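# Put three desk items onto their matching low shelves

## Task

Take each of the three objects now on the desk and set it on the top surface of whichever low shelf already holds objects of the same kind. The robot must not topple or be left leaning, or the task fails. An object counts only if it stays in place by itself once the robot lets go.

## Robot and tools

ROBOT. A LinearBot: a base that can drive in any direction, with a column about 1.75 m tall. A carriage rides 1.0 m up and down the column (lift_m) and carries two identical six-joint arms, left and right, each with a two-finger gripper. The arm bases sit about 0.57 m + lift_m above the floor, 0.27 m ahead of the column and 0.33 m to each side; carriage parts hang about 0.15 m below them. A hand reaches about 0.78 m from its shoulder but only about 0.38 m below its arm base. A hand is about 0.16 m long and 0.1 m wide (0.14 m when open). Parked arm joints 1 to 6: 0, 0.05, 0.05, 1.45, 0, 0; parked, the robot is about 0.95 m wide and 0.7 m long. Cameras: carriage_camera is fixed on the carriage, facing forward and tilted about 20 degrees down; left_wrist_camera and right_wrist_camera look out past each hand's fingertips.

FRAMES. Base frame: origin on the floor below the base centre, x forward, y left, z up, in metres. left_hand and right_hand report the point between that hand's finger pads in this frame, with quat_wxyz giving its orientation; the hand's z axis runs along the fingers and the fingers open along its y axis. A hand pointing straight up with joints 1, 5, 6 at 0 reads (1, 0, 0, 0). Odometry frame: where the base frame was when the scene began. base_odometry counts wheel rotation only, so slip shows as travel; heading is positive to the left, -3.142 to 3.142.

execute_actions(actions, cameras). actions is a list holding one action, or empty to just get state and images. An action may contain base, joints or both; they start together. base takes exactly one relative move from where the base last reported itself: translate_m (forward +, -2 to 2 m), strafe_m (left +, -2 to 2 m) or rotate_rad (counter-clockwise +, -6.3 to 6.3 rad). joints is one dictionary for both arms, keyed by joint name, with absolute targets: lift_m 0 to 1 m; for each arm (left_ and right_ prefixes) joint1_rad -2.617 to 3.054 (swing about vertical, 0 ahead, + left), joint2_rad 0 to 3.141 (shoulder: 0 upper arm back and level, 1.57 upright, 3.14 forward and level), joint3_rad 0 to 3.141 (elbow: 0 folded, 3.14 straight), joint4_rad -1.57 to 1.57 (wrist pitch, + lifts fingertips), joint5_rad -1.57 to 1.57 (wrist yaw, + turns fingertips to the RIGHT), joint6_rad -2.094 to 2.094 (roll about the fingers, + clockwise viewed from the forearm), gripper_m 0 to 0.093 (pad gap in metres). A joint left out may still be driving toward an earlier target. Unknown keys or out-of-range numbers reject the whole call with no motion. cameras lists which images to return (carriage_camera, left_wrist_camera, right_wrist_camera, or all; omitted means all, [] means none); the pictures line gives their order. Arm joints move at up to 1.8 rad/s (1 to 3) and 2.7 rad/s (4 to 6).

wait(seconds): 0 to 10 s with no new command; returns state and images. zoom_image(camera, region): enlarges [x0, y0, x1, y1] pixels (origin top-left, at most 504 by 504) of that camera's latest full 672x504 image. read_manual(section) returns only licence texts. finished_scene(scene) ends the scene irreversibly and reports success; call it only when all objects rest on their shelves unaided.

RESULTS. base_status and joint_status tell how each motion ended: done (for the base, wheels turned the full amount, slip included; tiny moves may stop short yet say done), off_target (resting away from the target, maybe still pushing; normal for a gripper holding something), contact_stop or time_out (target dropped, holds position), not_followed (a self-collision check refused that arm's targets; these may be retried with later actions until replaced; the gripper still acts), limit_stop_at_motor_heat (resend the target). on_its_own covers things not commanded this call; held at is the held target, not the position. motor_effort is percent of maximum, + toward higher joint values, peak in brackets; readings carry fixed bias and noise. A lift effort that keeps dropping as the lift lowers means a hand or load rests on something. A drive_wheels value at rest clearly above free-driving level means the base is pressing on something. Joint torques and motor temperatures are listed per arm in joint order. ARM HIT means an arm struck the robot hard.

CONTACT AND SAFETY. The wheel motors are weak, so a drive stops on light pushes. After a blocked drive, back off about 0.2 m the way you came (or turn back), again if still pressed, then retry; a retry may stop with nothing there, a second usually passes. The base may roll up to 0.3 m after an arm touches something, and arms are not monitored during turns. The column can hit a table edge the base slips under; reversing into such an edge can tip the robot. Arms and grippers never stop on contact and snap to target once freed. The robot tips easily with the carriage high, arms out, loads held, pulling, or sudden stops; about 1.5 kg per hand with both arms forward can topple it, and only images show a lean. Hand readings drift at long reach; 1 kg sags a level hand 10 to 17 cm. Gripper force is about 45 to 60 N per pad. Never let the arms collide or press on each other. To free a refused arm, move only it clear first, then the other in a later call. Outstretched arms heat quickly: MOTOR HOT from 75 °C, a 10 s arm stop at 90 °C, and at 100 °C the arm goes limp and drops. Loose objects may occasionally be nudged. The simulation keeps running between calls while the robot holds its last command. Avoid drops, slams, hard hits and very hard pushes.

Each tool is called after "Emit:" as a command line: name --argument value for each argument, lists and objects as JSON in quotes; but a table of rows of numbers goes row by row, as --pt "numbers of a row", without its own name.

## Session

Emit:
execute_actions --actions '[]' --cameras '["carriage_camera"]'

Scene clock: 0.00 s.
Joint torques (N m, as the arm reports them, + toward a larger angle): no reading
Motor temperatures (°C, as the motors report them): left_arm=[22 21 23 20 20 22] | right_arm=[22 33 29 20 22 20]
base_odometry: x=+0.000 y=+0.000 heading=+0.000 (m, m, rad; odometry frame)
base_status: not commanded
joint_positions: lift_m=+0.301 left_joint1_rad=+0.011 left_joint2_rad=+0.054 left_joint3_rad=+0.052 left_joint4_rad=+1.427 left_joint5_rad=+0.002 left_joint6_rad=+0.016 left_gripper_m=+0.095 right_joint1_rad=-0.016 right_joint2_rad=+0.051 right_joint3_rad=+0.042 right_joint4_rad=+1.475 right_joint5_rad=+0.007 right_joint6_rad=-0.017 right_gripper_m=+0.095
joint_status: not commanded
motor_effort: lift_m=+19 drive_wheels=-5 (%)
left_hand: x=+0.2976 y=+0.3097 z=+1.2910 quat_wxyz=(+0.997, +0.001, +0.073, +0.013) (m; base frame)
right_hand: x=+0.2880 y=-0.3113 z=+1.2896 quat_wxyz=(+0.998, +0.003, +0.052, -0.017) (m; base frame)
pictures: carriage_camera
Images, in order (width x height): carriage_camera 672x504.

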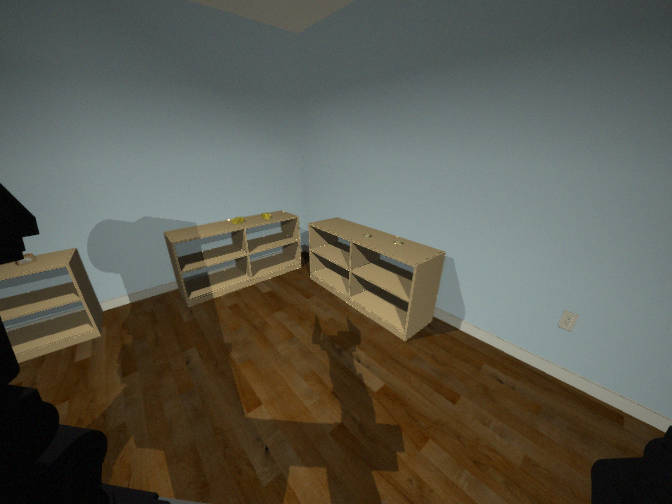

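Emit:
execute_actions --actions '[{"base":{"rotate_rad":-2.4},"joints":{"lift_m":0.42}}]' --cameras '["carriage_camera"]'

Scene clock: 7.30 s.
Joint torques (N m, as the arm reports them, + toward a larger angle): left_arm=[-0.44  4.38  6.26 -0.2   0.08  0.01] | right_arm=[-0.55  4.48  7.08 -0.34  0.08  0.02]
Motor temperatures (°C, as the motors report them): left_arm=[22 21 24 20 20 22] | right_arm=[22 32 30 20 22 20]
base_odometry: x=+0.000 y=+0.000 heading=-2.399 (m, m, rad; odometry frame)
base_status: done
joint_positions: lift_m=+0.420 left_joint1_rad=+0.011 left_joint2_rad=+0.054 left_joint3_rad=+0.052 left_joint4_rad=+1.427 left_joint5_rad=+0.002 left_joint6_rad=+0.016 left_gripper_m=+0.095 right_joint1_rad=-0.016 right_joint2_rad=+0.051 right_joint3_rad=+0.042 right_joint4_rad=+1.475 right_joint5_rad=+0.007 right_joint6_rad=-0.017 right_gripper_m=+0.095
joint_status: all done
motor_effort: lift_m=+20(26) drive_wheels=+16(46) (%)
left_hand: x=+0.2977 y=+0.3097 z=+1.4096 quat_wxyz=(+0.997, +0.001, +0.073, +0.013) (m; base frame)
right_hand: x=+0.2881 y=-0.3113 z=+1.4083 quat_wxyz=(+0.998, +0.003, +0.052, -0.017) (m; base frame)
pictures: carriage_camera
Images, in order (width x height): carriage_camera 672x504.

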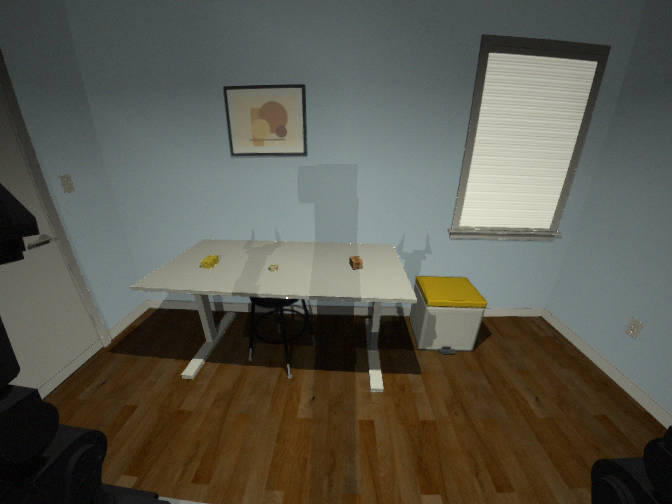

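Emit:
execute_actions --actions '[{"base":{"strafe_m":0.62}}]' --cameras '[]'

Emit:
execute_actions --actions '[{"base":{"translate_m":0.84},"joints":{"left_joint1_rad":-0.12,"left_joint2_rad":2.6,"left_joint3_rad":2.0,"left_joint4_rad":-0.97,"left_joint6_rad":-0.12,"right_joint1_rad":0.24,"right_joint2_rad":2.4,"right_joint3_rad":1.65,"right_joint4_rad":-0.8}}]'

Scene clock: 17.77 s.
Joint torques (N m, as the arm reports them, + toward a larger angle): left_arm=[-0.43  4.36  6.24 -0.21  0.08  0.01] | right_arm=[-0.52  4.48  7.21 -0.36  0.09  0.02]
Motor temperatures (°C, as the motors report them): left_arm=[22 22 25 20 20 22] | right_arm=[22 32 31 20 22 20]
base_odometry: x=+0.419 y=-0.457 heading=-2.400 (m, m, rad; odometry frame)
base_status: done
joint_positions: lift_m=+0.420 left_joint1_rad=+0.011 left_joint2_rad=+0.054 left_joint3_rad=+0.052 left_joint4_rad=+1.427 left_joint5_rad=+0.002 left_joint6_rad=+0.016 left_gripper_m=+0.095 right_joint1_rad=-0.016 right_joint2_rad=+0.051 right_joint3_rad=+0.042 right_joint4_rad=+1.475 right_joint5_rad=+0.007 right_joint6_rad=-0.017 right_gripper_m=+0.095
joint_status: not commanded
motor_effort: lift_m=+20(20) drive_wheels=-12(44) (%)
left_hand: x=+0.2977 y=+0.3097 z=+1.4096 quat_wxyz=(+0.997, +0.001, +0.073, +0.013) (m; base frame)
right_hand: x=+0.2881 y=-0.3113 z=+1.4083 quat_wxyz=(+0.998, +0.003, +0.052, -0.017) (m; base frame)
pictures: none
No camera images: the call's "cameras" was empty. Leave "cameras" out to get every camera's image.

Scene clock: 21.83 s.
Joint torques (N m, as the arm reports them, + toward a larger angle): left_arm=[ -0.82 -17.39   7.95   0.31   0.09  -0.06] | right_arm=[  0.18 -16.53   8.07   0.2    0.1    0.02]
Motor temperatures (°C, as the motors report them): left_arm=[22 24 25 20 20 22] | right_arm=[22 33 32 20 22 20]
base_odometry: x=-0.200 y=-1.026 heading=-2.399 (m, m, rad; odometry frame)
base_status: done
joint_positions: lift_m=+0.420 left_joint1_rad=-0.115 left_joint2_rad=+2.598 left_joint3_rad=+1.981 left_joint4_rad=-0.962 left_joint5_rad=+0.002 left_joint6_rad=-0.113 left_gripper_m=+0.095 right_joint1_rad=+0.232 right_joint2_rad=+2.406 right_joint3_rad=+1.634 right_joint4_rad=-0.801 right_joint5_rad=+0.007 right_joint6_rad=-0.017 right_gripper_m=+0.095
joint_status: all done
motor_effort: lift_m=+20(20) drive_wheels=-14(43) (%)
left_hand: x=+0.7360 y=+0.2543 z=+0.8905 quat_wxyz=(-0.004, +0.001, +1.000, -0.001) (m; base frame)
right_hand: x=+0.6820 y=-0.2113 z=+0.8961 quat_wxyz=(+0.000, -0.124, +0.992, -0.003) (m; base frame)
pictures: carriage_camera, left_wrist_camera, right_wrist_camera
Images, in order (width x height): carriage_camera 672x504, left_wrist_camera 672x504, right_wrist_camera 672x504.

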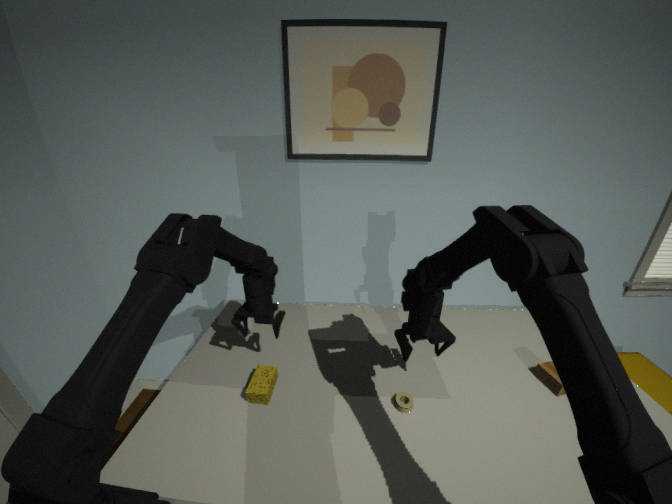

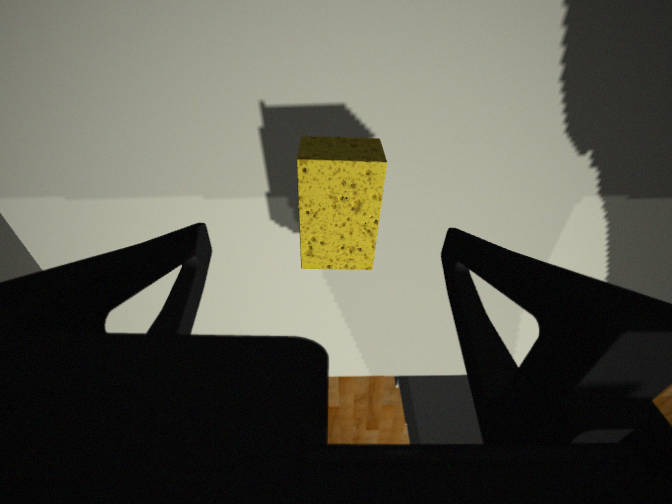

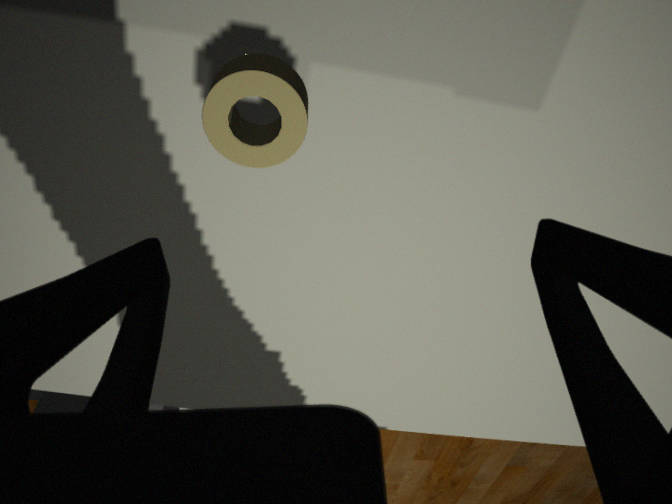

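Emit:
execute_actions --actions '[{"base":{"translate_m":-0.03},"joints":{"lift_m":0.33,"left_joint1_rad":-0.14,"left_joint4_rad":-1.09,"right_joint1_rad":0.32}}]'

Scene clock: 27.07 s.
Joint torques (N m, as the arm reports them, + toward a larger angle): left_arm=[ -0.54 -16.43   6.99   0.01   0.09  -0.06] | right_arm=[ -1.22 -16.35   7.55   0.22   0.09   0.04]
Motor temperatures (°C, as the motors report them): left_arm=[22 28 26 20 20 22] | right_arm=[22 36 32 20 22 20]
base_odometry: x=-0.177 y=-1.006 heading=-2.398 (m, m, rad; odometry frame)
base_status: done
joint_positions: lift_m=+0.330 left_joint1_rad=-0.139 left_joint2_rad=+2.590 left_joint3_rad=+1.992 left_joint4_rad=-1.081 left_joint5_rad=+0.002 left_joint6_rad=-0.113 left_gripper_m=+0.095 right_joint1_rad=+0.329 right_joint2_rad=+2.405 right_joint3_rad=+1.641 right_joint4_rad=-0.802 right_joint5_rad=+0.007 right_joint6_rad=-0.017 right_gripper_m=+0.095
joint_status: all done
motor_effort: lift_m=+15(15) drive_wheels=-4(40) (%)
left_hand: x=+0.7105 y=+0.2463 z=+0.8084 quat_wxyz=(-0.054, +0.013, +0.998, +0.006) (m; base frame)
right_hand: x=+0.6727 y=-0.1702 z=+0.8084 quat_wxyz=(+0.003, -0.172, +0.985, -0.003) (m; base frame)
pictures: carriage_camera, left_wrist_camera, right_wrist_camera
Images, in order (width x height): carriage_camera 672x504, left_wrist_camera 672x504, right_wrist_camera 672x504.

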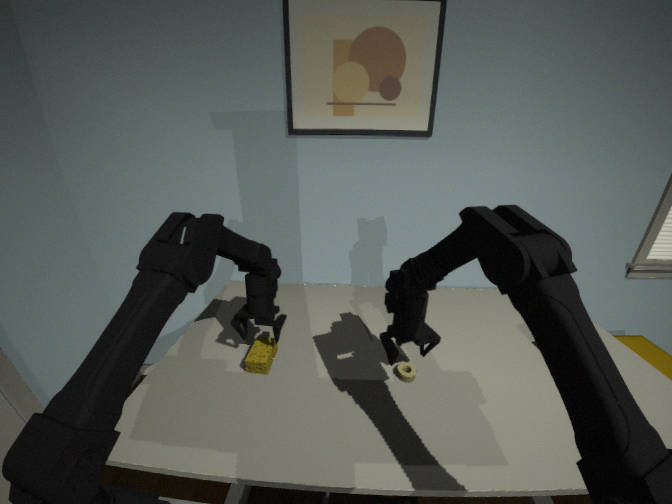

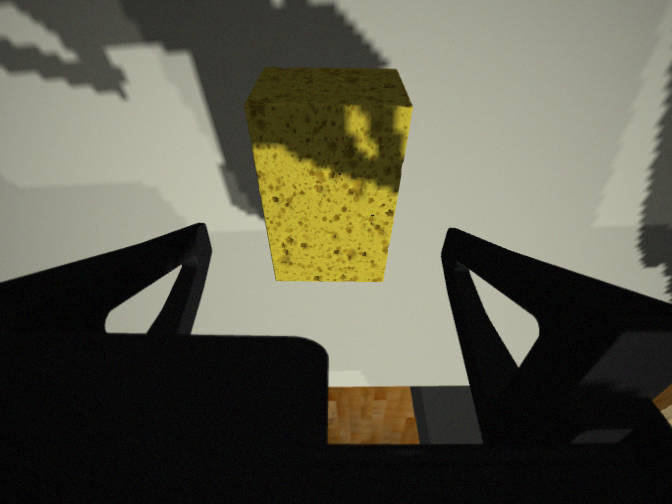

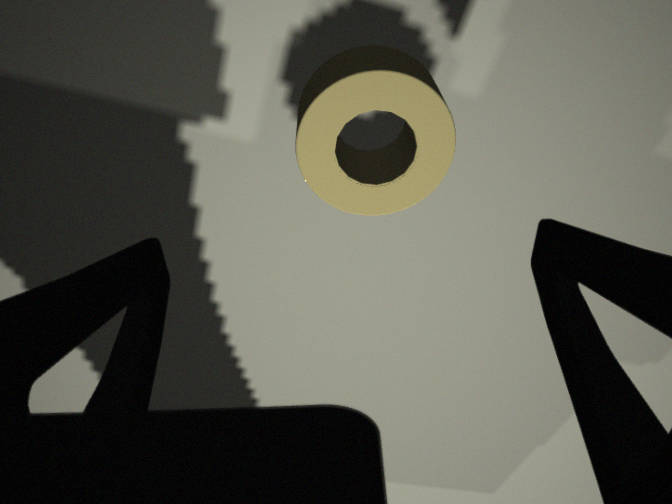

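Emit:
execute_actions --actions '[{"base":{"translate_m":0.011},"joints":{"lift_m":0.283,"right_joint1_rad":0.295}}]' --cameras '["left_wrist_camera","right_wrist_camera"]'

Scene clock: 36.90 s.
Joint torques (N m, as the arm reports them, + toward a larger angle): left_arm=[ -0.65 -16.94   6.93   0.05   0.09  -0.06] | right_arm=[ -0.85 -16.91   7.53   0.17   0.07   0.03]
Motor temperatures (°C, as the motors report them): left_arm=[22 33 27 20 20 22] | right_arm=[22 41 33 20 22 20]
base_odometry: x=-0.185 y=-1.013 heading=-2.398 (m, m, rad; odometry frame)
base_status: done
joint_positions: lift_m=+0.283 left_joint1_rad=-0.139 left_joint2_rad=+2.597 left_joint3_rad=+1.992 left_joint4_rad=-1.083 left_joint5_rad=+0.002 left_joint6_rad=-0.113 left_gripper_m=+0.095 right_joint1_rad=+0.298 right_joint2_rad=+2.410 right_joint3_rad=+1.641 right_joint4_rad=-0.801 right_joint5_rad=+0.007 right_joint6_rad=-0.017 right_gripper_m=+0.095
joint_status: all done
motor_effort: lift_m=+16(14) drive_wheels=+2(40) (%)
left_hand: x=+0.7086 y=+0.2466 z=+0.7586 quat_wxyz=(-0.058, +0.013, +0.998, +0.006) (m; base frame)
right_hand: x=+0.6761 y=-0.1833 z=+0.7593 quat_wxyz=(+0.001, -0.157, +0.988, -0.003) (m; base frame)
pictures: left_wrist_camera, right_wrist_camera
Images, in order (width x height): left_wrist_camera 672x504, right_wrist_camera 672x504.

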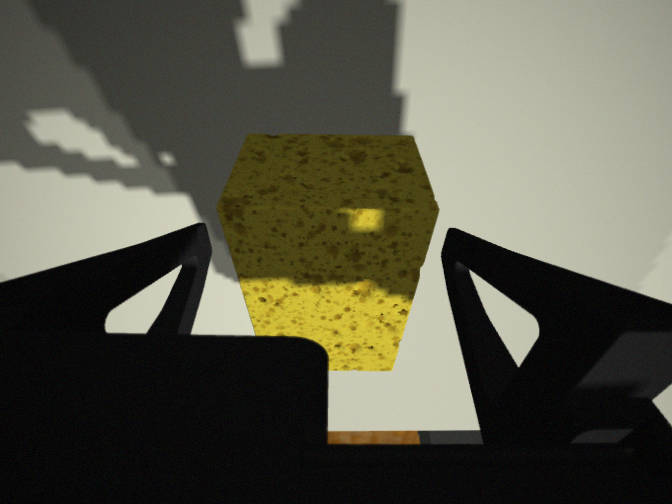

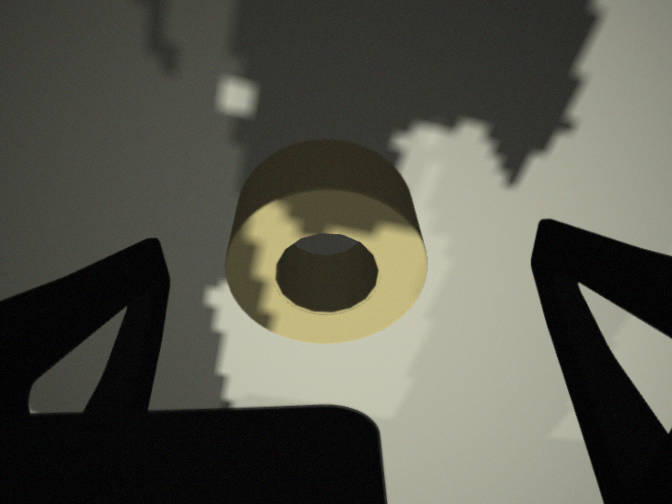

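Emit:
execute_actions --actions '[{"base":{"translate_m":-0.004},"joints":{"lift_m":0.275}}]' --cameras '[]'

Emit:
execute_actions --actions '[{"joints":{"left_gripper_m":0.04,"right_gripper_m":0.03}}]' --cameras '["left_wrist_camera","right_wrist_camera"]'

Emit:
execute_actions --actions '[{"joints":{"lift_m":0.33,"left_joint2_rad":1.2,"left_joint3_rad":1.0,"left_joint4_rad":-1.3,"right_joint2_rad":1.2,"right_joint3_rad":1.0,"right_joint4_rad":-1.2}}]'

Scene clock: 46.50 s.
Joint torques (N m, as the arm reports them, + toward a larger angle): left_arm=[ -0.56 -16.94   6.9    0.03   0.08  -0.06] | right_arm=[ -0.77 -17.09   7.42   0.21   0.07   0.04]
Motor temperatures (°C, as the motors report them): left_arm=[22 38 27 20 20 22] | right_arm=[22 45 34 20 22 20]
base_odometry: x=-0.182 y=-1.010 heading=-2.398 (m, m, rad; odometry frame)
base_status: done
joint_positions: lift_m=+0.275 left_joint1_rad=-0.139 left_joint2_rad=+2.597 left_joint3_rad=+1.992 left_joint4_rad=-1.085 left_joint5_rad=+0.002 left_joint6_rad=-0.113 left_gripper_m=+0.095 right_joint1_rad=+0.298 right_joint2_rad=+2.411 right_joint3_rad=+1.641 right_joint4_rad=-0.800 right_joint5_rad=+0.007 right_joint6_rad=-0.017 right_gripper_m=+0.095
joint_status: all done
motor_effort: lift_m=+15(15) drive_wheels=-4(31) (%)
left_hand: x=+0.7082 y=+0.2466 z=+0.7505 quat_wxyz=(-0.059, +0.013, +0.998, +0.006) (m; base frame)
right_hand: x=+0.6759 y=-0.1833 z=+0.7507 quat_wxyz=(+0.000, -0.157, +0.988, -0.003) (m; base frame)
pictures: none
No camera images: the call's "cameras" was empty. Leave "cameras" out to get every camera's image.

Scene clock: 47.13 s.
Joint torques (N m, as the arm reports them, + toward a larger angle): left_arm=[ -0.57 -17.06   6.95   0.02   0.05  -0.06] | right_arm=[ -0.62 -17.05   7.48   0.19   0.09   0.03]
Motor temperatures (°C, as the motors report them): left_arm=[22 38 27 20 20 22] | right_arm=[22 46 34 20 22 20]
base_odometry: x=-0.182 y=-1.010 heading=-2.398 (m, m, rad; odometry frame)
base_status: not commanded
joint_positions: lift_m=+0.275 left_joint1_rad=-0.139 left_joint2_rad=+2.597 left_joint3_rad=+1.992 left_joint4_rad=-1.085 left_joint5_rad=+0.002 left_joint6_rad=-0.113 left_gripper_m=+0.059 right_joint1_rad=+0.298 right_joint2_rad=+2.411 right_joint3_rad=+1.641 right_joint4_rad=-0.800 right_joint5_rad=+0.007 right_joint6_rad=-0.017 right_gripper_m=+0.049
joint_status: left_gripper_m off_target (ended at +0.059, target +0.040); right_gripper_m off_target (ended at +0.049, target +0.030)
motor_effort: lift_m=+15(15) drive_wheels=-4(4) (%)
left_hand: x=+0.7082 y=+0.2466 z=+0.7505 quat_wxyz=(-0.059, +0.013, +0.998, +0.006) (m; base frame)
right_hand: x=+0.6759 y=-0.1833 z=+0.7507 quat_wxyz=(+0.000, -0.157, +0.988, -0.003) (m; base frame)
pictures: left_wrist_camera, right_wrist_camera
Images, in order (width x height): left_wrist_camera 672x504, right_wrist_camera 672x504.

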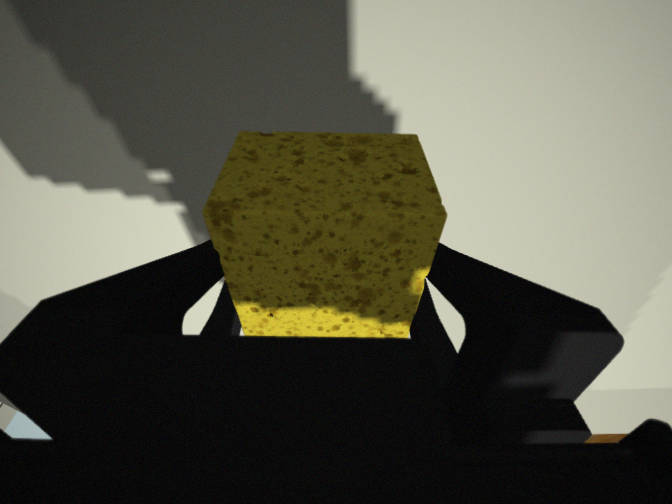

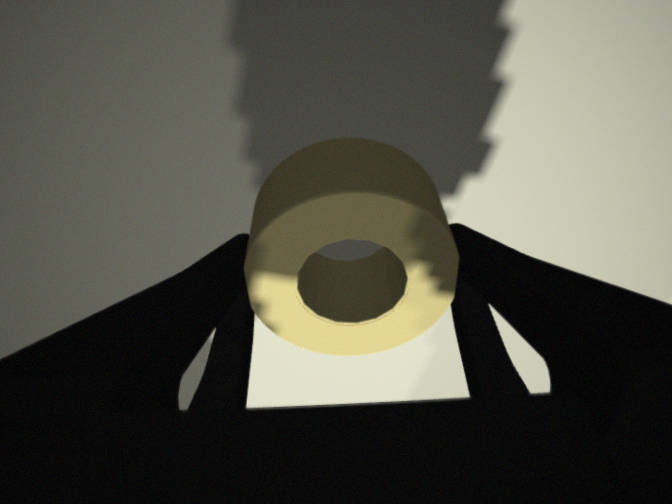

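Scene clock: 48.80 s.
Joint torques (N m, as the arm reports them, + toward a larger angle): left_arm=[-0.54 -4.81  5.39  0.59  0.09 -0.06] | right_arm=[-0.78 -5.39  6.51  0.58  0.08  0.01]
Motor temperatures (°C, as the motors report them): left_arm=[22 38 27 20 20 22] | right_arm=[22 46 34 20 22 20]
base_odometry: x=-0.182 y=-1.011 heading=-2.398 (m, m, rad; odometry frame)
base_status: not commanded
joint_positions: lift_m=+0.330 left_joint1_rad=-0.139 left_joint2_rad=+1.207 left_joint3_rad=+1.022 left_joint4_rad=-1.294 left_joint5_rad=+0.002 left_joint6_rad=-0.113 left_gripper_m=+0.059 right_joint1_rad=+0.298 right_joint2_rad=+1.209 right_joint3_rad=+1.015 right_joint4_rad=-1.198 right_joint5_rad=+0.007 right_joint6_rad=-0.017 right_gripper_m=+0.049
joint_status: all done
motor_effort: lift_m=+20(24) drive_wheels=-5(9) (%)
left_hand: x=+0.4590 y=+0.2815 z=+1.0184 quat_wxyz=(+0.045, +0.013, +0.999, -0.007) (m; base frame)
right_hand: x=+0.4732 y=-0.2456 z=+1.0190 quat_wxyz=(+0.089, -0.156, +0.984, +0.009) (m; base frame)
pictures: carriage_camera, left_wrist_camera, right_wrist_camera
Images, in order (width x height): carriage_camera 672x504, left_wrist_camera 672x504, right_wrist_camera 672x504.

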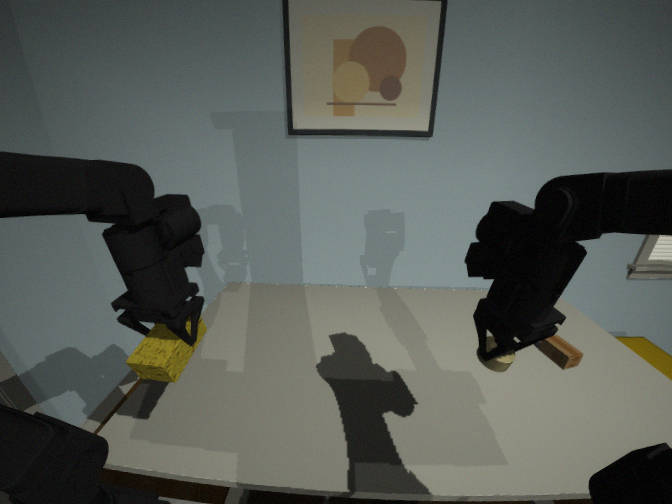

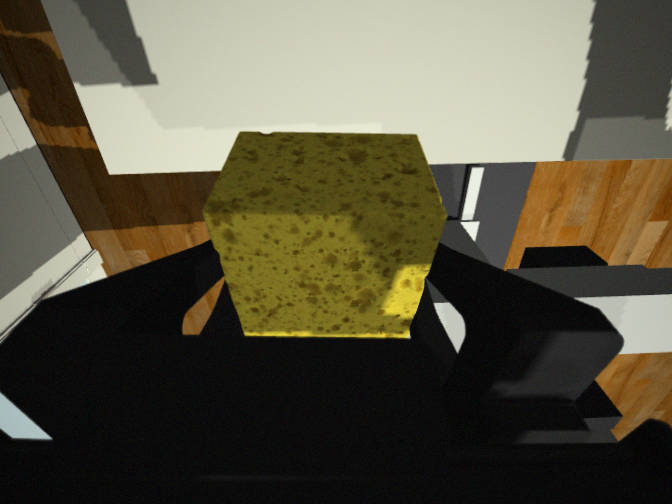

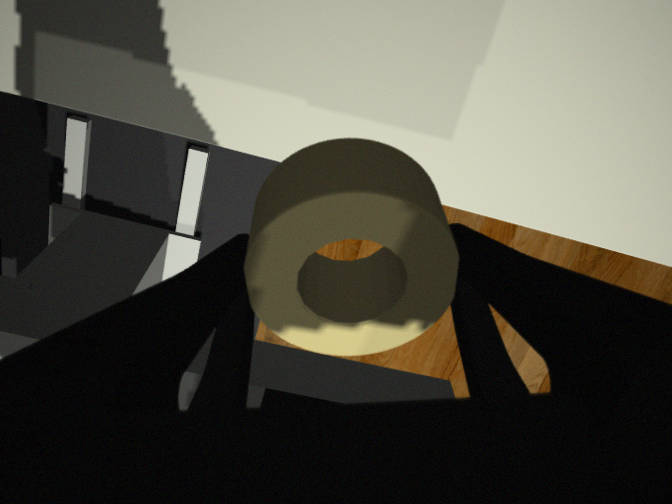

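Emit:
execute_actions --actions '[{"base":{"translate_m":-2.0}}]' --cameras '[]'

Emit:
execute_actions --actions '[{"base":{"rotate_rad":2.75},"joints":{"lift_m":0.25}}]' --cameras '["carriage_camera"]'

Scene clock: 62.00 s.
Joint torques (N m, as the arm reports them, + toward a larger angle): left_arm=[-0.52 -4.77  5.37  0.6   0.09 -0.06] | right_arm=[-0.84 -5.41  6.53  0.58  0.08  0.04]
Motor temperatures (°C, as the motors report them): left_arm=[22 34 27 20 20 22] | right_arm=[22 41 34 21 22 20]
base_odometry: x=+1.289 y=+0.344 heading=-2.398 (m, m, rad; odometry frame)
base_status: done
joint_positions: lift_m=+0.330 left_joint1_rad=-0.139 left_joint2_rad=+1.207 left_joint3_rad=+1.022 left_joint4_rad=-1.294 left_joint5_rad=+0.002 left_joint6_rad=-0.113 left_gripper_m=+0.059 right_joint1_rad=+0.298 right_joint2_rad=+1.209 right_joint3_rad=+1.015 right_joint4_rad=-1.198 right_joint5_rad=+0.007 right_joint6_rad=-0.017 right_gripper_m=+0.049
joint_status: not commanded
motor_effort: lift_m=+20(20) drive_wheels=-6(44) (%)
left_hand: x=+0.4590 y=+0.2815 z=+1.0184 quat_wxyz=(+0.045, +0.013, +0.999, -0.007) (m; base frame)
right_hand: x=+0.4732 y=-0.2456 z=+1.0190 quat_wxyz=(+0.089, -0.156, +0.984, +0.009) (m; base frame)
pictures: none
No camera images: the call's "cameras" was empty. Leave "cameras" out to get every camera's image.

Scene clock: 66.00 s.
Joint torques (N m, as the arm reports them, + toward a larger angle): left_arm=[-0.52 -4.8   5.29  0.58  0.09 -0.06] | right_arm=[-0.75 -5.22  7.35  0.55  0.09  0.05]
Motor temperatures (°C, as the motors report them): left_arm=[22 33 27 20 20 22] | right_arm=[22 40 34 21 22 20]
base_odometry: x=+1.289 y=+0.344 heading=+0.351 (m, m, rad; odometry frame)
base_status: done
joint_positions: lift_m=+0.250 left_joint1_rad=-0.139 left_joint2_rad=+1.207 left_joint3_rad=+1.022 left_joint4_rad=-1.293 left_joint5_rad=+0.002 left_joint6_rad=-0.113 left_gripper_m=+0.059 right_joint1_rad=+0.298 right_joint2_rad=+1.209 right_joint3_rad=+1.005 right_joint4_rad=-1.198 right_joint5_rad=+0.007 right_joint6_rad=-0.017 right_gripper_m=+0.049
joint_status: all done
motor_effort: lift_m=+15(18) drive_wheels=+15(51) (%)
left_hand: x=+0.4593 y=+0.2816 z=+0.9390 quat_wxyz=(+0.046, +0.013, +0.999, -0.007) (m; base frame)
right_hand: x=+0.4711 y=-0.2462 z=+0.9367 quat_wxyz=(+0.084, -0.156, +0.984, +0.008) (m; base frame)
pictures: carriage_camera
Images, in order (width x height): carriage_camera 672x504.

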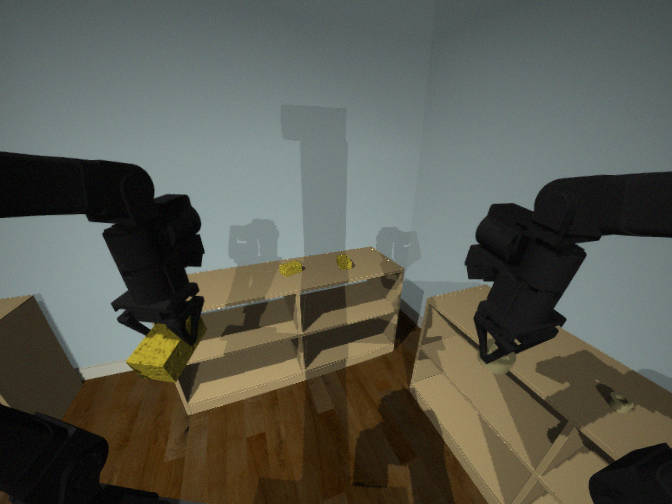

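Emit:
execute_actions --actions '[{"base":{"translate_m":0.55},"joints":{"left_joint1_rad":0.4,"left_joint2_rad":2.6,"left_joint3_rad":2.0,"left_joint4_rad":-1.09,"right_joint1_rad":-0.9,"right_joint2_rad":2.4,"right_joint3_rad":1.65,"right_joint4_rad":-0.8}}]'

Scene clock: 78.17 s.
Joint torques (N m, as the arm reports them, + toward a larger angle): left_arm=[ -0.75 -16.99   7.5    0.     0.09  -0.06] | right_arm=[ -0.1  -16.85   8.19   0.14   0.08   0.04]
Motor temperatures (°C, as the motors report them): left_arm=[22 32 27 20 20 22] | right_arm=[22 40 35 21 22 20]
base_odometry: x=+1.805 y=+0.534 heading=+0.353 (m, m, rad; odometry frame)
base_status: done
joint_positions: lift_m=+0.250 left_joint1_rad=+0.404 left_joint2_rad=+2.597 left_joint3_rad=+1.982 left_joint4_rad=-1.083 left_joint5_rad=+0.002 left_joint6_rad=-0.113 left_gripper_m=+0.059 right_joint1_rad=-0.904 right_joint2_rad=+2.408 right_joint3_rad=+1.634 right_joint4_rad=-0.795 right_joint5_rad=+0.008 right_joint6_rad=-0.017 right_gripper_m=+0.049
joint_status: all done
motor_effort: lift_m=+15(15) drive_wheels=-15(48) (%)
left_hand: x=+0.6740 y=+0.4860 z=+0.7235 quat_wxyz=(-0.063, -0.255, +0.965, -0.010) (m; base frame)
right_hand: x=+0.5278 y=-0.6514 z=+0.7257 quat_wxyz=(-0.001, +0.429, +0.903, -0.004) (m; base frame)
pictures: carriage_camera, left_wrist_camera, right_wrist_camera
Images, in order (width x height): carriage_camera 672x504, left_wrist_camera 672x504, right_wrist_camera 672x504.

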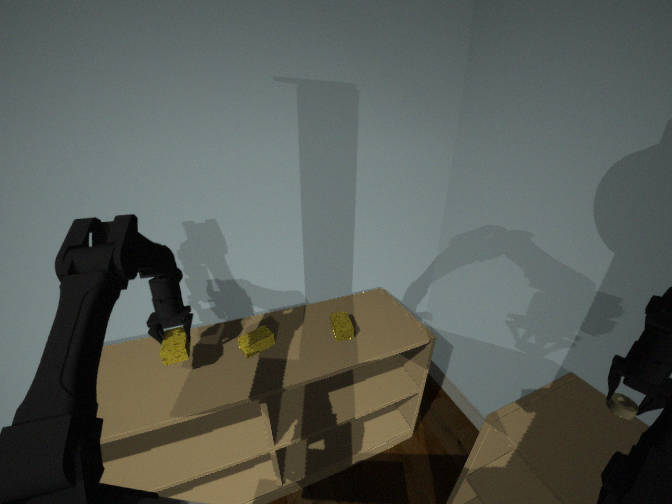

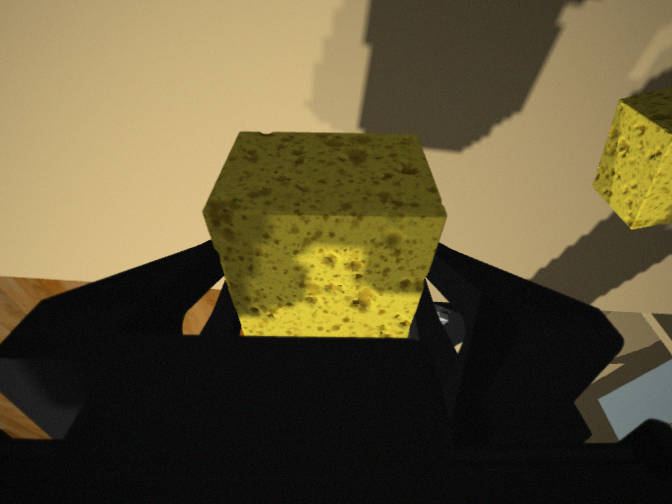

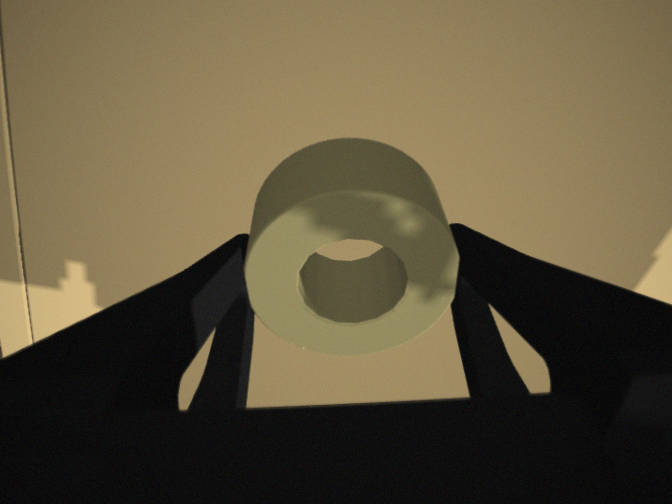

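Emit:
execute_actions --actions '[{"joints":{"lift_m":0.18}}]' --cameras '[]'

Emit:
execute_actions --actions '[{"joints":{"lift_m":0.165}}]'

Scene clock: 84.33 s.
Joint torques (N m, as the arm reports them, + toward a larger angle): left_arm=[ -0.77 -16.91   7.59  -0.01   0.07  -0.06] | right_arm=[ -0.06 -16.92   7.77   0.18   0.06   0.03]
Motor temperatures (°C, as the motors report them): left_arm=[22 36 28 20 20 22] | right_arm=[22 43 35 21 22 20]
base_odometry: x=+1.805 y=+0.534 heading=+0.352 (m, m, rad; odometry frame)
base_status: not commanded
joint_positions: lift_m=+0.180 left_joint1_rad=+0.404 left_joint2_rad=+2.596 left_joint3_rad=+1.982 left_joint4_rad=-1.084 left_joint5_rad=+0.002 left_joint6_rad=-0.113 left_gripper_m=+0.059 right_joint1_rad=-0.904 right_joint2_rad=+2.410 right_joint3_rad=+1.637 right_joint4_rad=-0.797 right_joint5_rad=+0.007 right_joint6_rad=-0.017 right_gripper_m=+0.049
joint_status: all done
motor_effort: lift_m=+15(19) drive_wheels=-11(15) (%)
left_hand: x=+0.6738 y=+0.4860 z=+0.6542 quat_wxyz=(-0.063, -0.255, +0.965, -0.010) (m; base frame)
right_hand: x=+0.5281 y=-0.6516 z=+0.6556 quat_wxyz=(-0.001, +0.429, +0.903, -0.004) (m; base frame)
pictures: none
No camera images: the call's "cameras" was empty. Leave "cameras" out to get every camera's image.

Scene clock: 84.93 s.
Joint torques (N m, as the arm reports them, + toward a larger angle): left_arm=[ -0.66 -16.66   7.58   0.08   0.11  -0.06] | right_arm=[ -0.19 -16.8    7.88   0.19   0.1    0.04]
Motor temperatures (°C, as the motors report them): left_arm=[22 36 28 20 20 22] | right_arm=[22 43 35 21 22 20]
base_odometry: x=+1.805 y=+0.534 heading=+0.352 (m, m, rad; odometry frame)
base_status: not commanded
joint_positions: lift_m=+0.165 left_joint1_rad=+0.404 left_joint2_rad=+2.593 left_joint3_rad=+1.984 left_joint4_rad=-1.088 left_joint5_rad=+0.002 left_joint6_rad=-0.113 left_gripper_m=+0.059 right_joint1_rad=-0.904 right_joint2_rad=+2.410 right_joint3_rad=+1.637 right_joint4_rad=-0.799 right_joint5_rad=+0.008 right_joint6_rad=-0.017 right_gripper_m=+0.049
joint_status: all done
motor_effort: lift_m=+14(15) drive_wheels=+7(16) (%)
left_hand: x=+0.6738 y=+0.4860 z=+0.6408 quat_wxyz=(-0.063, -0.255, +0.965, -0.010) (m; base frame)
right_hand: x=+0.5276 y=-0.6511 z=+0.6406 quat_wxyz=(-0.002, +0.429, +0.903, -0.003) (m; base frame)
pictures: carriage_camera, left_wrist_camera, right_wrist_camera
Images, in order (width x height): carriage_camera 672x504, left_wrist_camera 672x504, right_wrist_camera 672x504.

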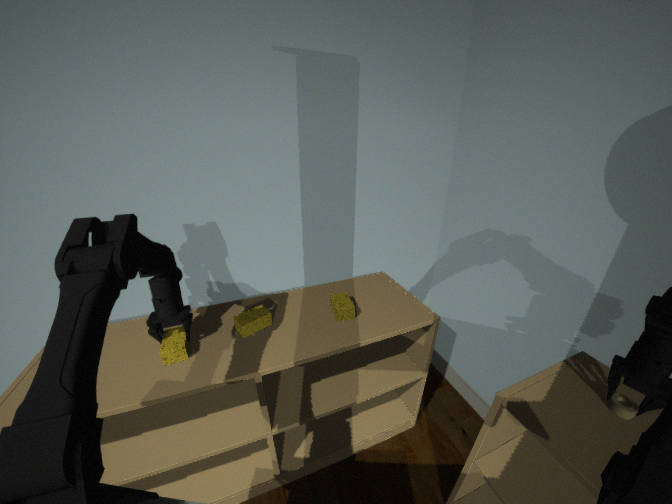

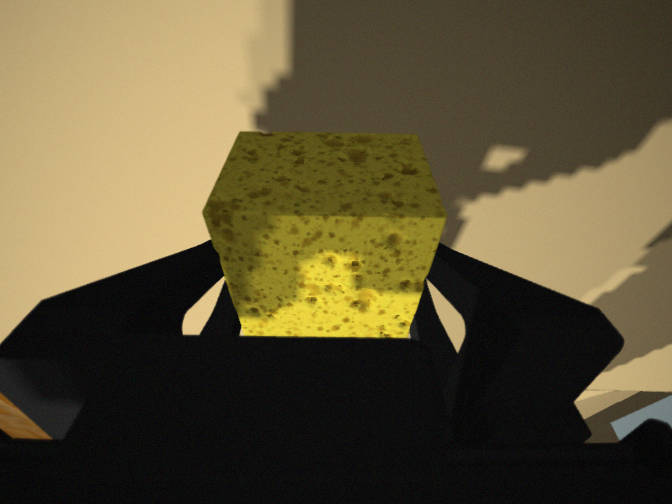

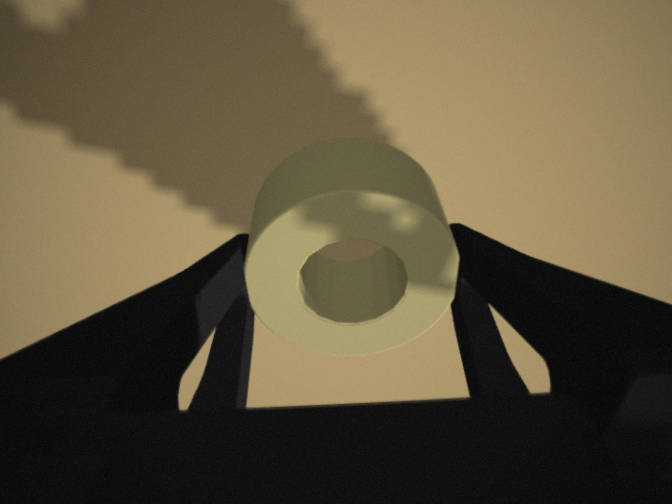

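Emit:
execute_actions --actions '[{"joints":{"right_gripper_m":0.093,"left_gripper_m":0.093}}]' --cameras '[]'

Emit:
execute_actions --actions '[{"joints":{"lift_m":0.24}}]' --cameras '[]'

Emit:
execute_actions --actions '[{"base":{"translate_m":-1.6},"joints":{"lift_m":0.37,"right_joint2_rad":1.3,"right_joint3_rad":1.1,"right_joint1_rad":0,"left_joint2_rad":1.0,"left_joint3_rad":0.8,"left_joint4_rad":-1.3,"left_joint1_rad":0}}]' --cameras '["carriage_camera"]'

Emit:
execute_actions --actions '[{"base":{"rotate_rad":-2.75}}]' --cameras '["carriage_camera"]'

Emit:
execute_actions --actions '[{"base":{"translate_m":1.0},"joints":{"right_joint2_rad":2.585,"right_joint3_rad":2.0,"right_joint4_rad":-0.97}}]' --cameras '["carriage_camera","right_wrist_camera"]'

Scene clock: 100.93 s.
Joint torques (N m, as the arm reports them, + toward a larger angle): left_arm=[ -0.68 -16.75   7.58   0.06   0.1   -0.06] | right_arm=[ -0.21 -16.97   7.76   0.17   0.06   0.05]
Motor temperatures (°C, as the motors report them): left_arm=[22 43 29 20 20 22] | right_arm=[22 49 36 20 22 20]
base_odometry: x=+1.805 y=+0.534 heading=+0.352 (m, m, rad; odometry frame)
base_status: not commanded
joint_positions: lift_m=+0.165 left_joint1_rad=+0.404 left_joint2_rad=+2.593 left_joint3_rad=+1.984 left_joint4_rad=-1.088 left_joint5_rad=+0.002 left_joint6_rad=-0.113 left_gripper_m=+0.093 right_joint1_rad=-0.904 right_joint2_rad=+2.410 right_joint3_rad=+1.637 right_joint4_rad=-0.799 right_joint5_rad=+0.008 right_joint6_rad=-0.017 right_gripper_m=+0.093
joint_status: all done
motor_effort: lift_m=+14(14) drive_wheels=+7(7) (%)
left_hand: x=+0.6738 y=+0.4860 z=+0.6408 quat_wxyz=(-0.063, -0.255, +0.965, -0.010) (m; base frame)
right_hand: x=+0.5276 y=-0.6511 z=+0.6406 quat_wxyz=(-0.002, +0.429, +0.903, -0.003) (m; base frame)
pictures: none
No camera images: the call's "cameras" was empty. Leave "cameras" out to get every camera's image.

Scene clock: 101.77 s.
Joint torques (N m, as the arm reports them, + toward a larger angle): left_arm=[ -0.84 -16.56   7.59   0.05   0.1   -0.06] | right_arm=[ -0.22 -16.27   7.81   0.22   0.09   0.05]
Motor temperatures (°C, as the motors report them): left_arm=[22 43 29 20 20 22] | right_arm=[22 50 36 20 22 20]
base_odometry: x=+1.805 y=+0.534 heading=+0.352 (m, m, rad; odometry frame)
base_status: not commanded
joint_positions: lift_m=+0.240 left_joint1_rad=+0.404 left_joint2_rad=+2.591 left_joint3_rad=+1.984 left_joint4_rad=-1.089 left_joint5_rad=+0.002 left_joint6_rad=-0.113 left_gripper_m=+0.093 right_joint1_rad=-0.904 right_joint2_rad=+2.404 right_joint3_rad=+1.637 right_joint4_rad=-0.800 right_joint5_rad=+0.007 right_joint6_rad=-0.017 right_gripper_m=+0.093
joint_status: all done
motor_effort: lift_m=+20(26) drive_wheels=+7(9) (%)
left_hand: x=+0.6742 y=+0.4861 z=+0.7162 quat_wxyz=(-0.062, -0.255, +0.965, -0.010) (m; base frame)
right_hand: x=+0.5283 y=-0.6518 z=+0.7172 quat_wxyz=(+0.000, +0.429, +0.903, -0.004) (m; base frame)
pictures: none
No camera images: the call's "cameras" was empty. Leave "cameras" out to get every camera's image.

Scene clock: 107.37 s.
Joint torques (N m, as the arm reports them, + toward a larger angle): left_arm=[-0.01 -3.37  5.5   0.59  0.06 -0.06] | right_arm=[-0.37 -7.32  7.29  1.36  0.07  0.02]
Motor temperatures (°C, as the motors report them): left_arm=[22 41 28 20 20 22] | right_arm=[22 48 36 21 22 20]
base_odometry: x=+0.304 y=-0.018 heading=+0.353 (m, m, rad; odometry frame)
base_status: done
joint_positions: lift_m=+0.370 left_joint1_rad=-0.006 left_joint2_rad=+1.012 left_joint3_rad=+0.822 left_joint4_rad=-1.294 left_joint5_rad=+0.005 left_joint6_rad=-0.113 left_gripper_m=+0.093 right_joint1_rad=-0.003 right_joint2_rad=+1.307 right_joint3_rad=+1.113 right_joint4_rad=-0.794 right_joint5_rad=+0.006 right_joint6_rad=-0.017 right_gripper_m=+0.093
joint_status: all done
motor_effort: lift_m=+20(21) drive_wheels=-7(52) (%)
left_hand: x=+0.4138 y=+0.3080 z=+1.0342 quat_wxyz=(+0.043, -0.054, +0.998, -0.005) (m; base frame)
right_hand: x=+0.5990 y=-0.3116 z=+1.1038 quat_wxyz=(+0.287, -0.006, +0.958, -0.006) (m; base frame)
pictures: carriage_camera
Images, in order (width x height): carriage_camera 672x504.

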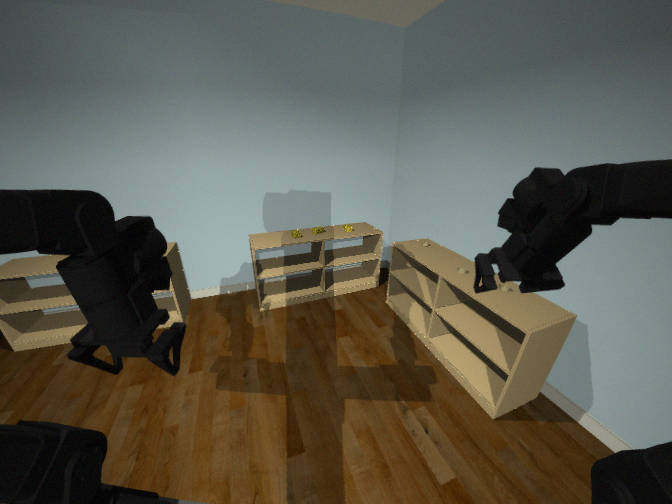

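Scene clock: 111.37 s.
Joint torques (N m, as the arm reports them, + toward a larger angle): left_arm=[ 0.   -3.18  5.4   0.58  0.09 -0.05] | right_arm=[-0.26 -7.13  7.34  1.36  0.09  0.04]
Motor temperatures (°C, as the motors report them): left_arm=[22 39 28 20 20 22] | right_arm=[22 47 36 22 22 20]
base_odometry: x=+0.304 y=-0.018 heading=-2.396 (m, m, rad; odometry frame)
base_status: done
joint_positions: lift_m=+0.370 left_joint1_rad=-0.006 left_joint2_rad=+1.012 left_joint3_rad=+0.822 left_joint4_rad=-1.294 left_joint5_rad=+0.002 left_joint6_rad=-0.113 left_gripper_m=+0.093 right_joint1_rad=-0.003 right_joint2_rad=+1.307 right_joint3_rad=+1.113 right_joint4_rad=-0.795 right_joint5_rad=+0.006 right_joint6_rad=-0.017 right_gripper_m=+0.093
joint_status: not commanded
motor_effort: lift_m=+20(20) drive_wheels=+15(53) (%)
left_hand: x=+0.4138 y=+0.3085 z=+1.0342 quat_wxyz=(+0.043, -0.054, +0.998, -0.004) (m; base frame)
right_hand: x=+0.5989 y=-0.3116 z=+1.1037 quat_wxyz=(+0.287, -0.006, +0.958, -0.006) (m; base frame)
pictures: carriage_camera
Images, in order (width x height): carriage_camera 672x504.

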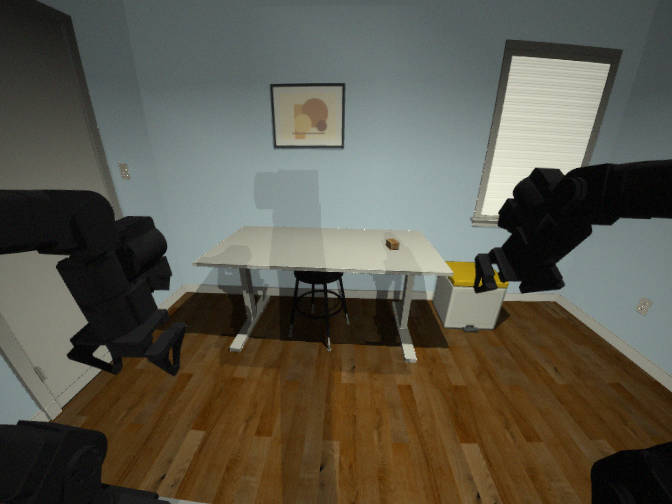

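Scene clock: 115.77 s.
Joint torques (N m, as the arm reports them, + toward a larger angle): left_arm=[-0.03 -3.16  5.41  0.58  0.09 -0.06] | right_arm=[ -0.25 -18.81   8.81   0.14   0.08   0.02]
Motor temperatures (°C, as the motors report them): left_arm=[22 37 28 20 20 22] | right_arm=[22 49 36 22 22 20]
base_odometry: x=-0.432 y=-0.695 heading=-2.397 (m, m, rad; odometry frame)
base_status: done
joint_positions: lift_m=+0.370 left_joint1_rad=-0.006 left_joint2_rad=+1.012 left_joint3_rad=+0.822 left_joint4_rad=-1.294 left_joint5_rad=+0.002 left_joint6_rad=-0.113 left_gripper_m=+0.093 right_joint1_rad=-0.003 right_joint2_rad=+2.597 right_joint3_rad=+1.980 right_joint4_rad=-0.968 right_joint5_rad=+0.006 right_joint6_rad=-0.017 right_gripper_m=+0.093
joint_status: all done
motor_effort: lift_m=+20(20) drive_wheels=-13(49) (%)
left_hand: x=+0.4138 y=+0.3085 z=+1.0342 quat_wxyz=(+0.043, -0.054, +0.998, -0.004) (m; base frame)
right_hand: x=+0.7375 y=-0.3119 z=+0.8408 quat_wxyz=(-0.007, -0.007, +1.000, -0.003) (m; base frame)
pictures: carriage_camera, right_wrist_camera
Images, in order (width x height): carriage_camera 672x504, right_wrist_camera 672x504.

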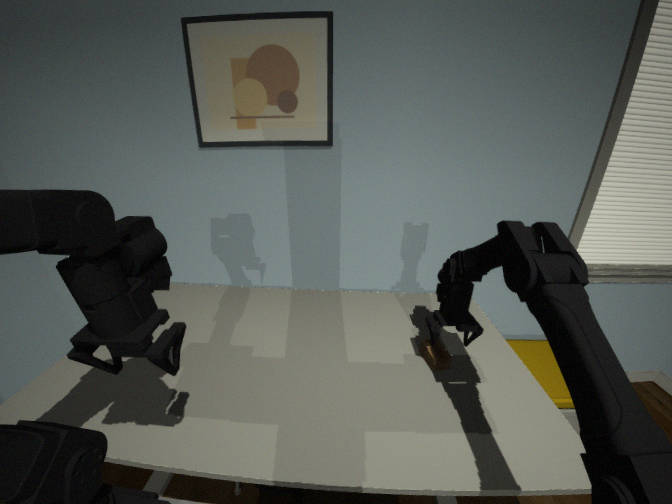

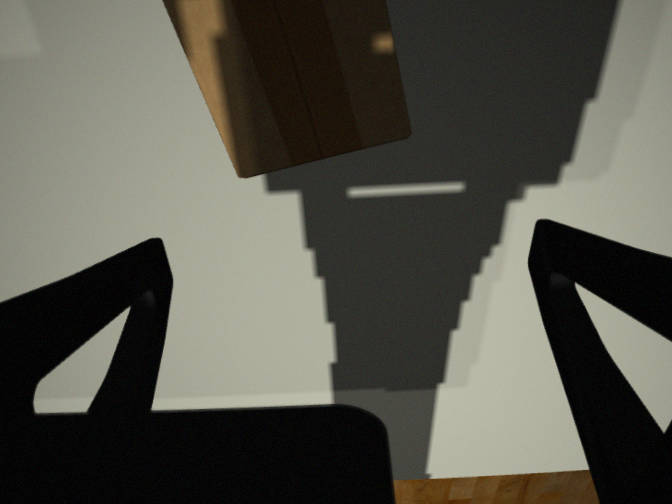

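Emit:
execute_actions --actions '[{"base":{"translate_m":0.04},"joints":{"lift_m":0.335,"right_joint1_rad":0.035,"right_joint6_rad":-0.26}}]' --cameras '["right_wrist_camera"]'

Scene clock: 123.23 s.
Joint torques (N m, as the arm reports them, + toward a larger angle): left_arm=[-0.1  -3.2   5.64  0.55  0.08 -0.05] | right_arm=[ -0.46 -18.78   8.41   0.18   0.08  -0.02]
Motor temperatures (°C, as the motors report them): left_arm=[22 35 28 20 20 22] | right_arm=[22 53 37 21 22 20]
base_odometry: x=-0.462 y=-0.722 heading=-2.398 (m, m, rad; odometry frame)
base_status: done
joint_positions: lift_m=+0.335 left_joint1_rad=-0.006 left_joint2_rad=+1.012 left_joint3_rad=+0.818 left_joint4_rad=-1.295 left_joint5_rad=+0.002 left_joint6_rad=-0.113 left_gripper_m=+0.093 right_joint1_rad=+0.034 right_joint2_rad=+2.596 right_joint3_rad=+1.986 right_joint4_rad=-0.971 right_joint5_rad=+0.006 right_joint6_rad=-0.255 right_gripper_m=+0.093
joint_status: all done
motor_effort: lift_m=+15(17) drive_wheels=-14(42) (%)
left_hand: x=+0.4127 y=+0.3085 z=+0.9985 quat_wxyz=(+0.041, -0.054, +0.998, -0.004) (m; base frame)
right_hand: x=+0.7388 y=-0.2946 z=+0.8083 quat_wxyz=(-0.005, -0.144, +0.990, -0.002) (m; base frame)
pictures: right_wrist_camera
Images, in order (width x height): right_wrist_camera 672x504.

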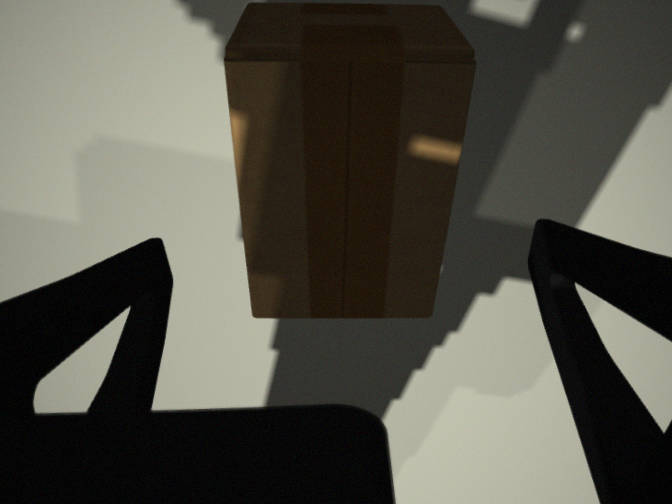

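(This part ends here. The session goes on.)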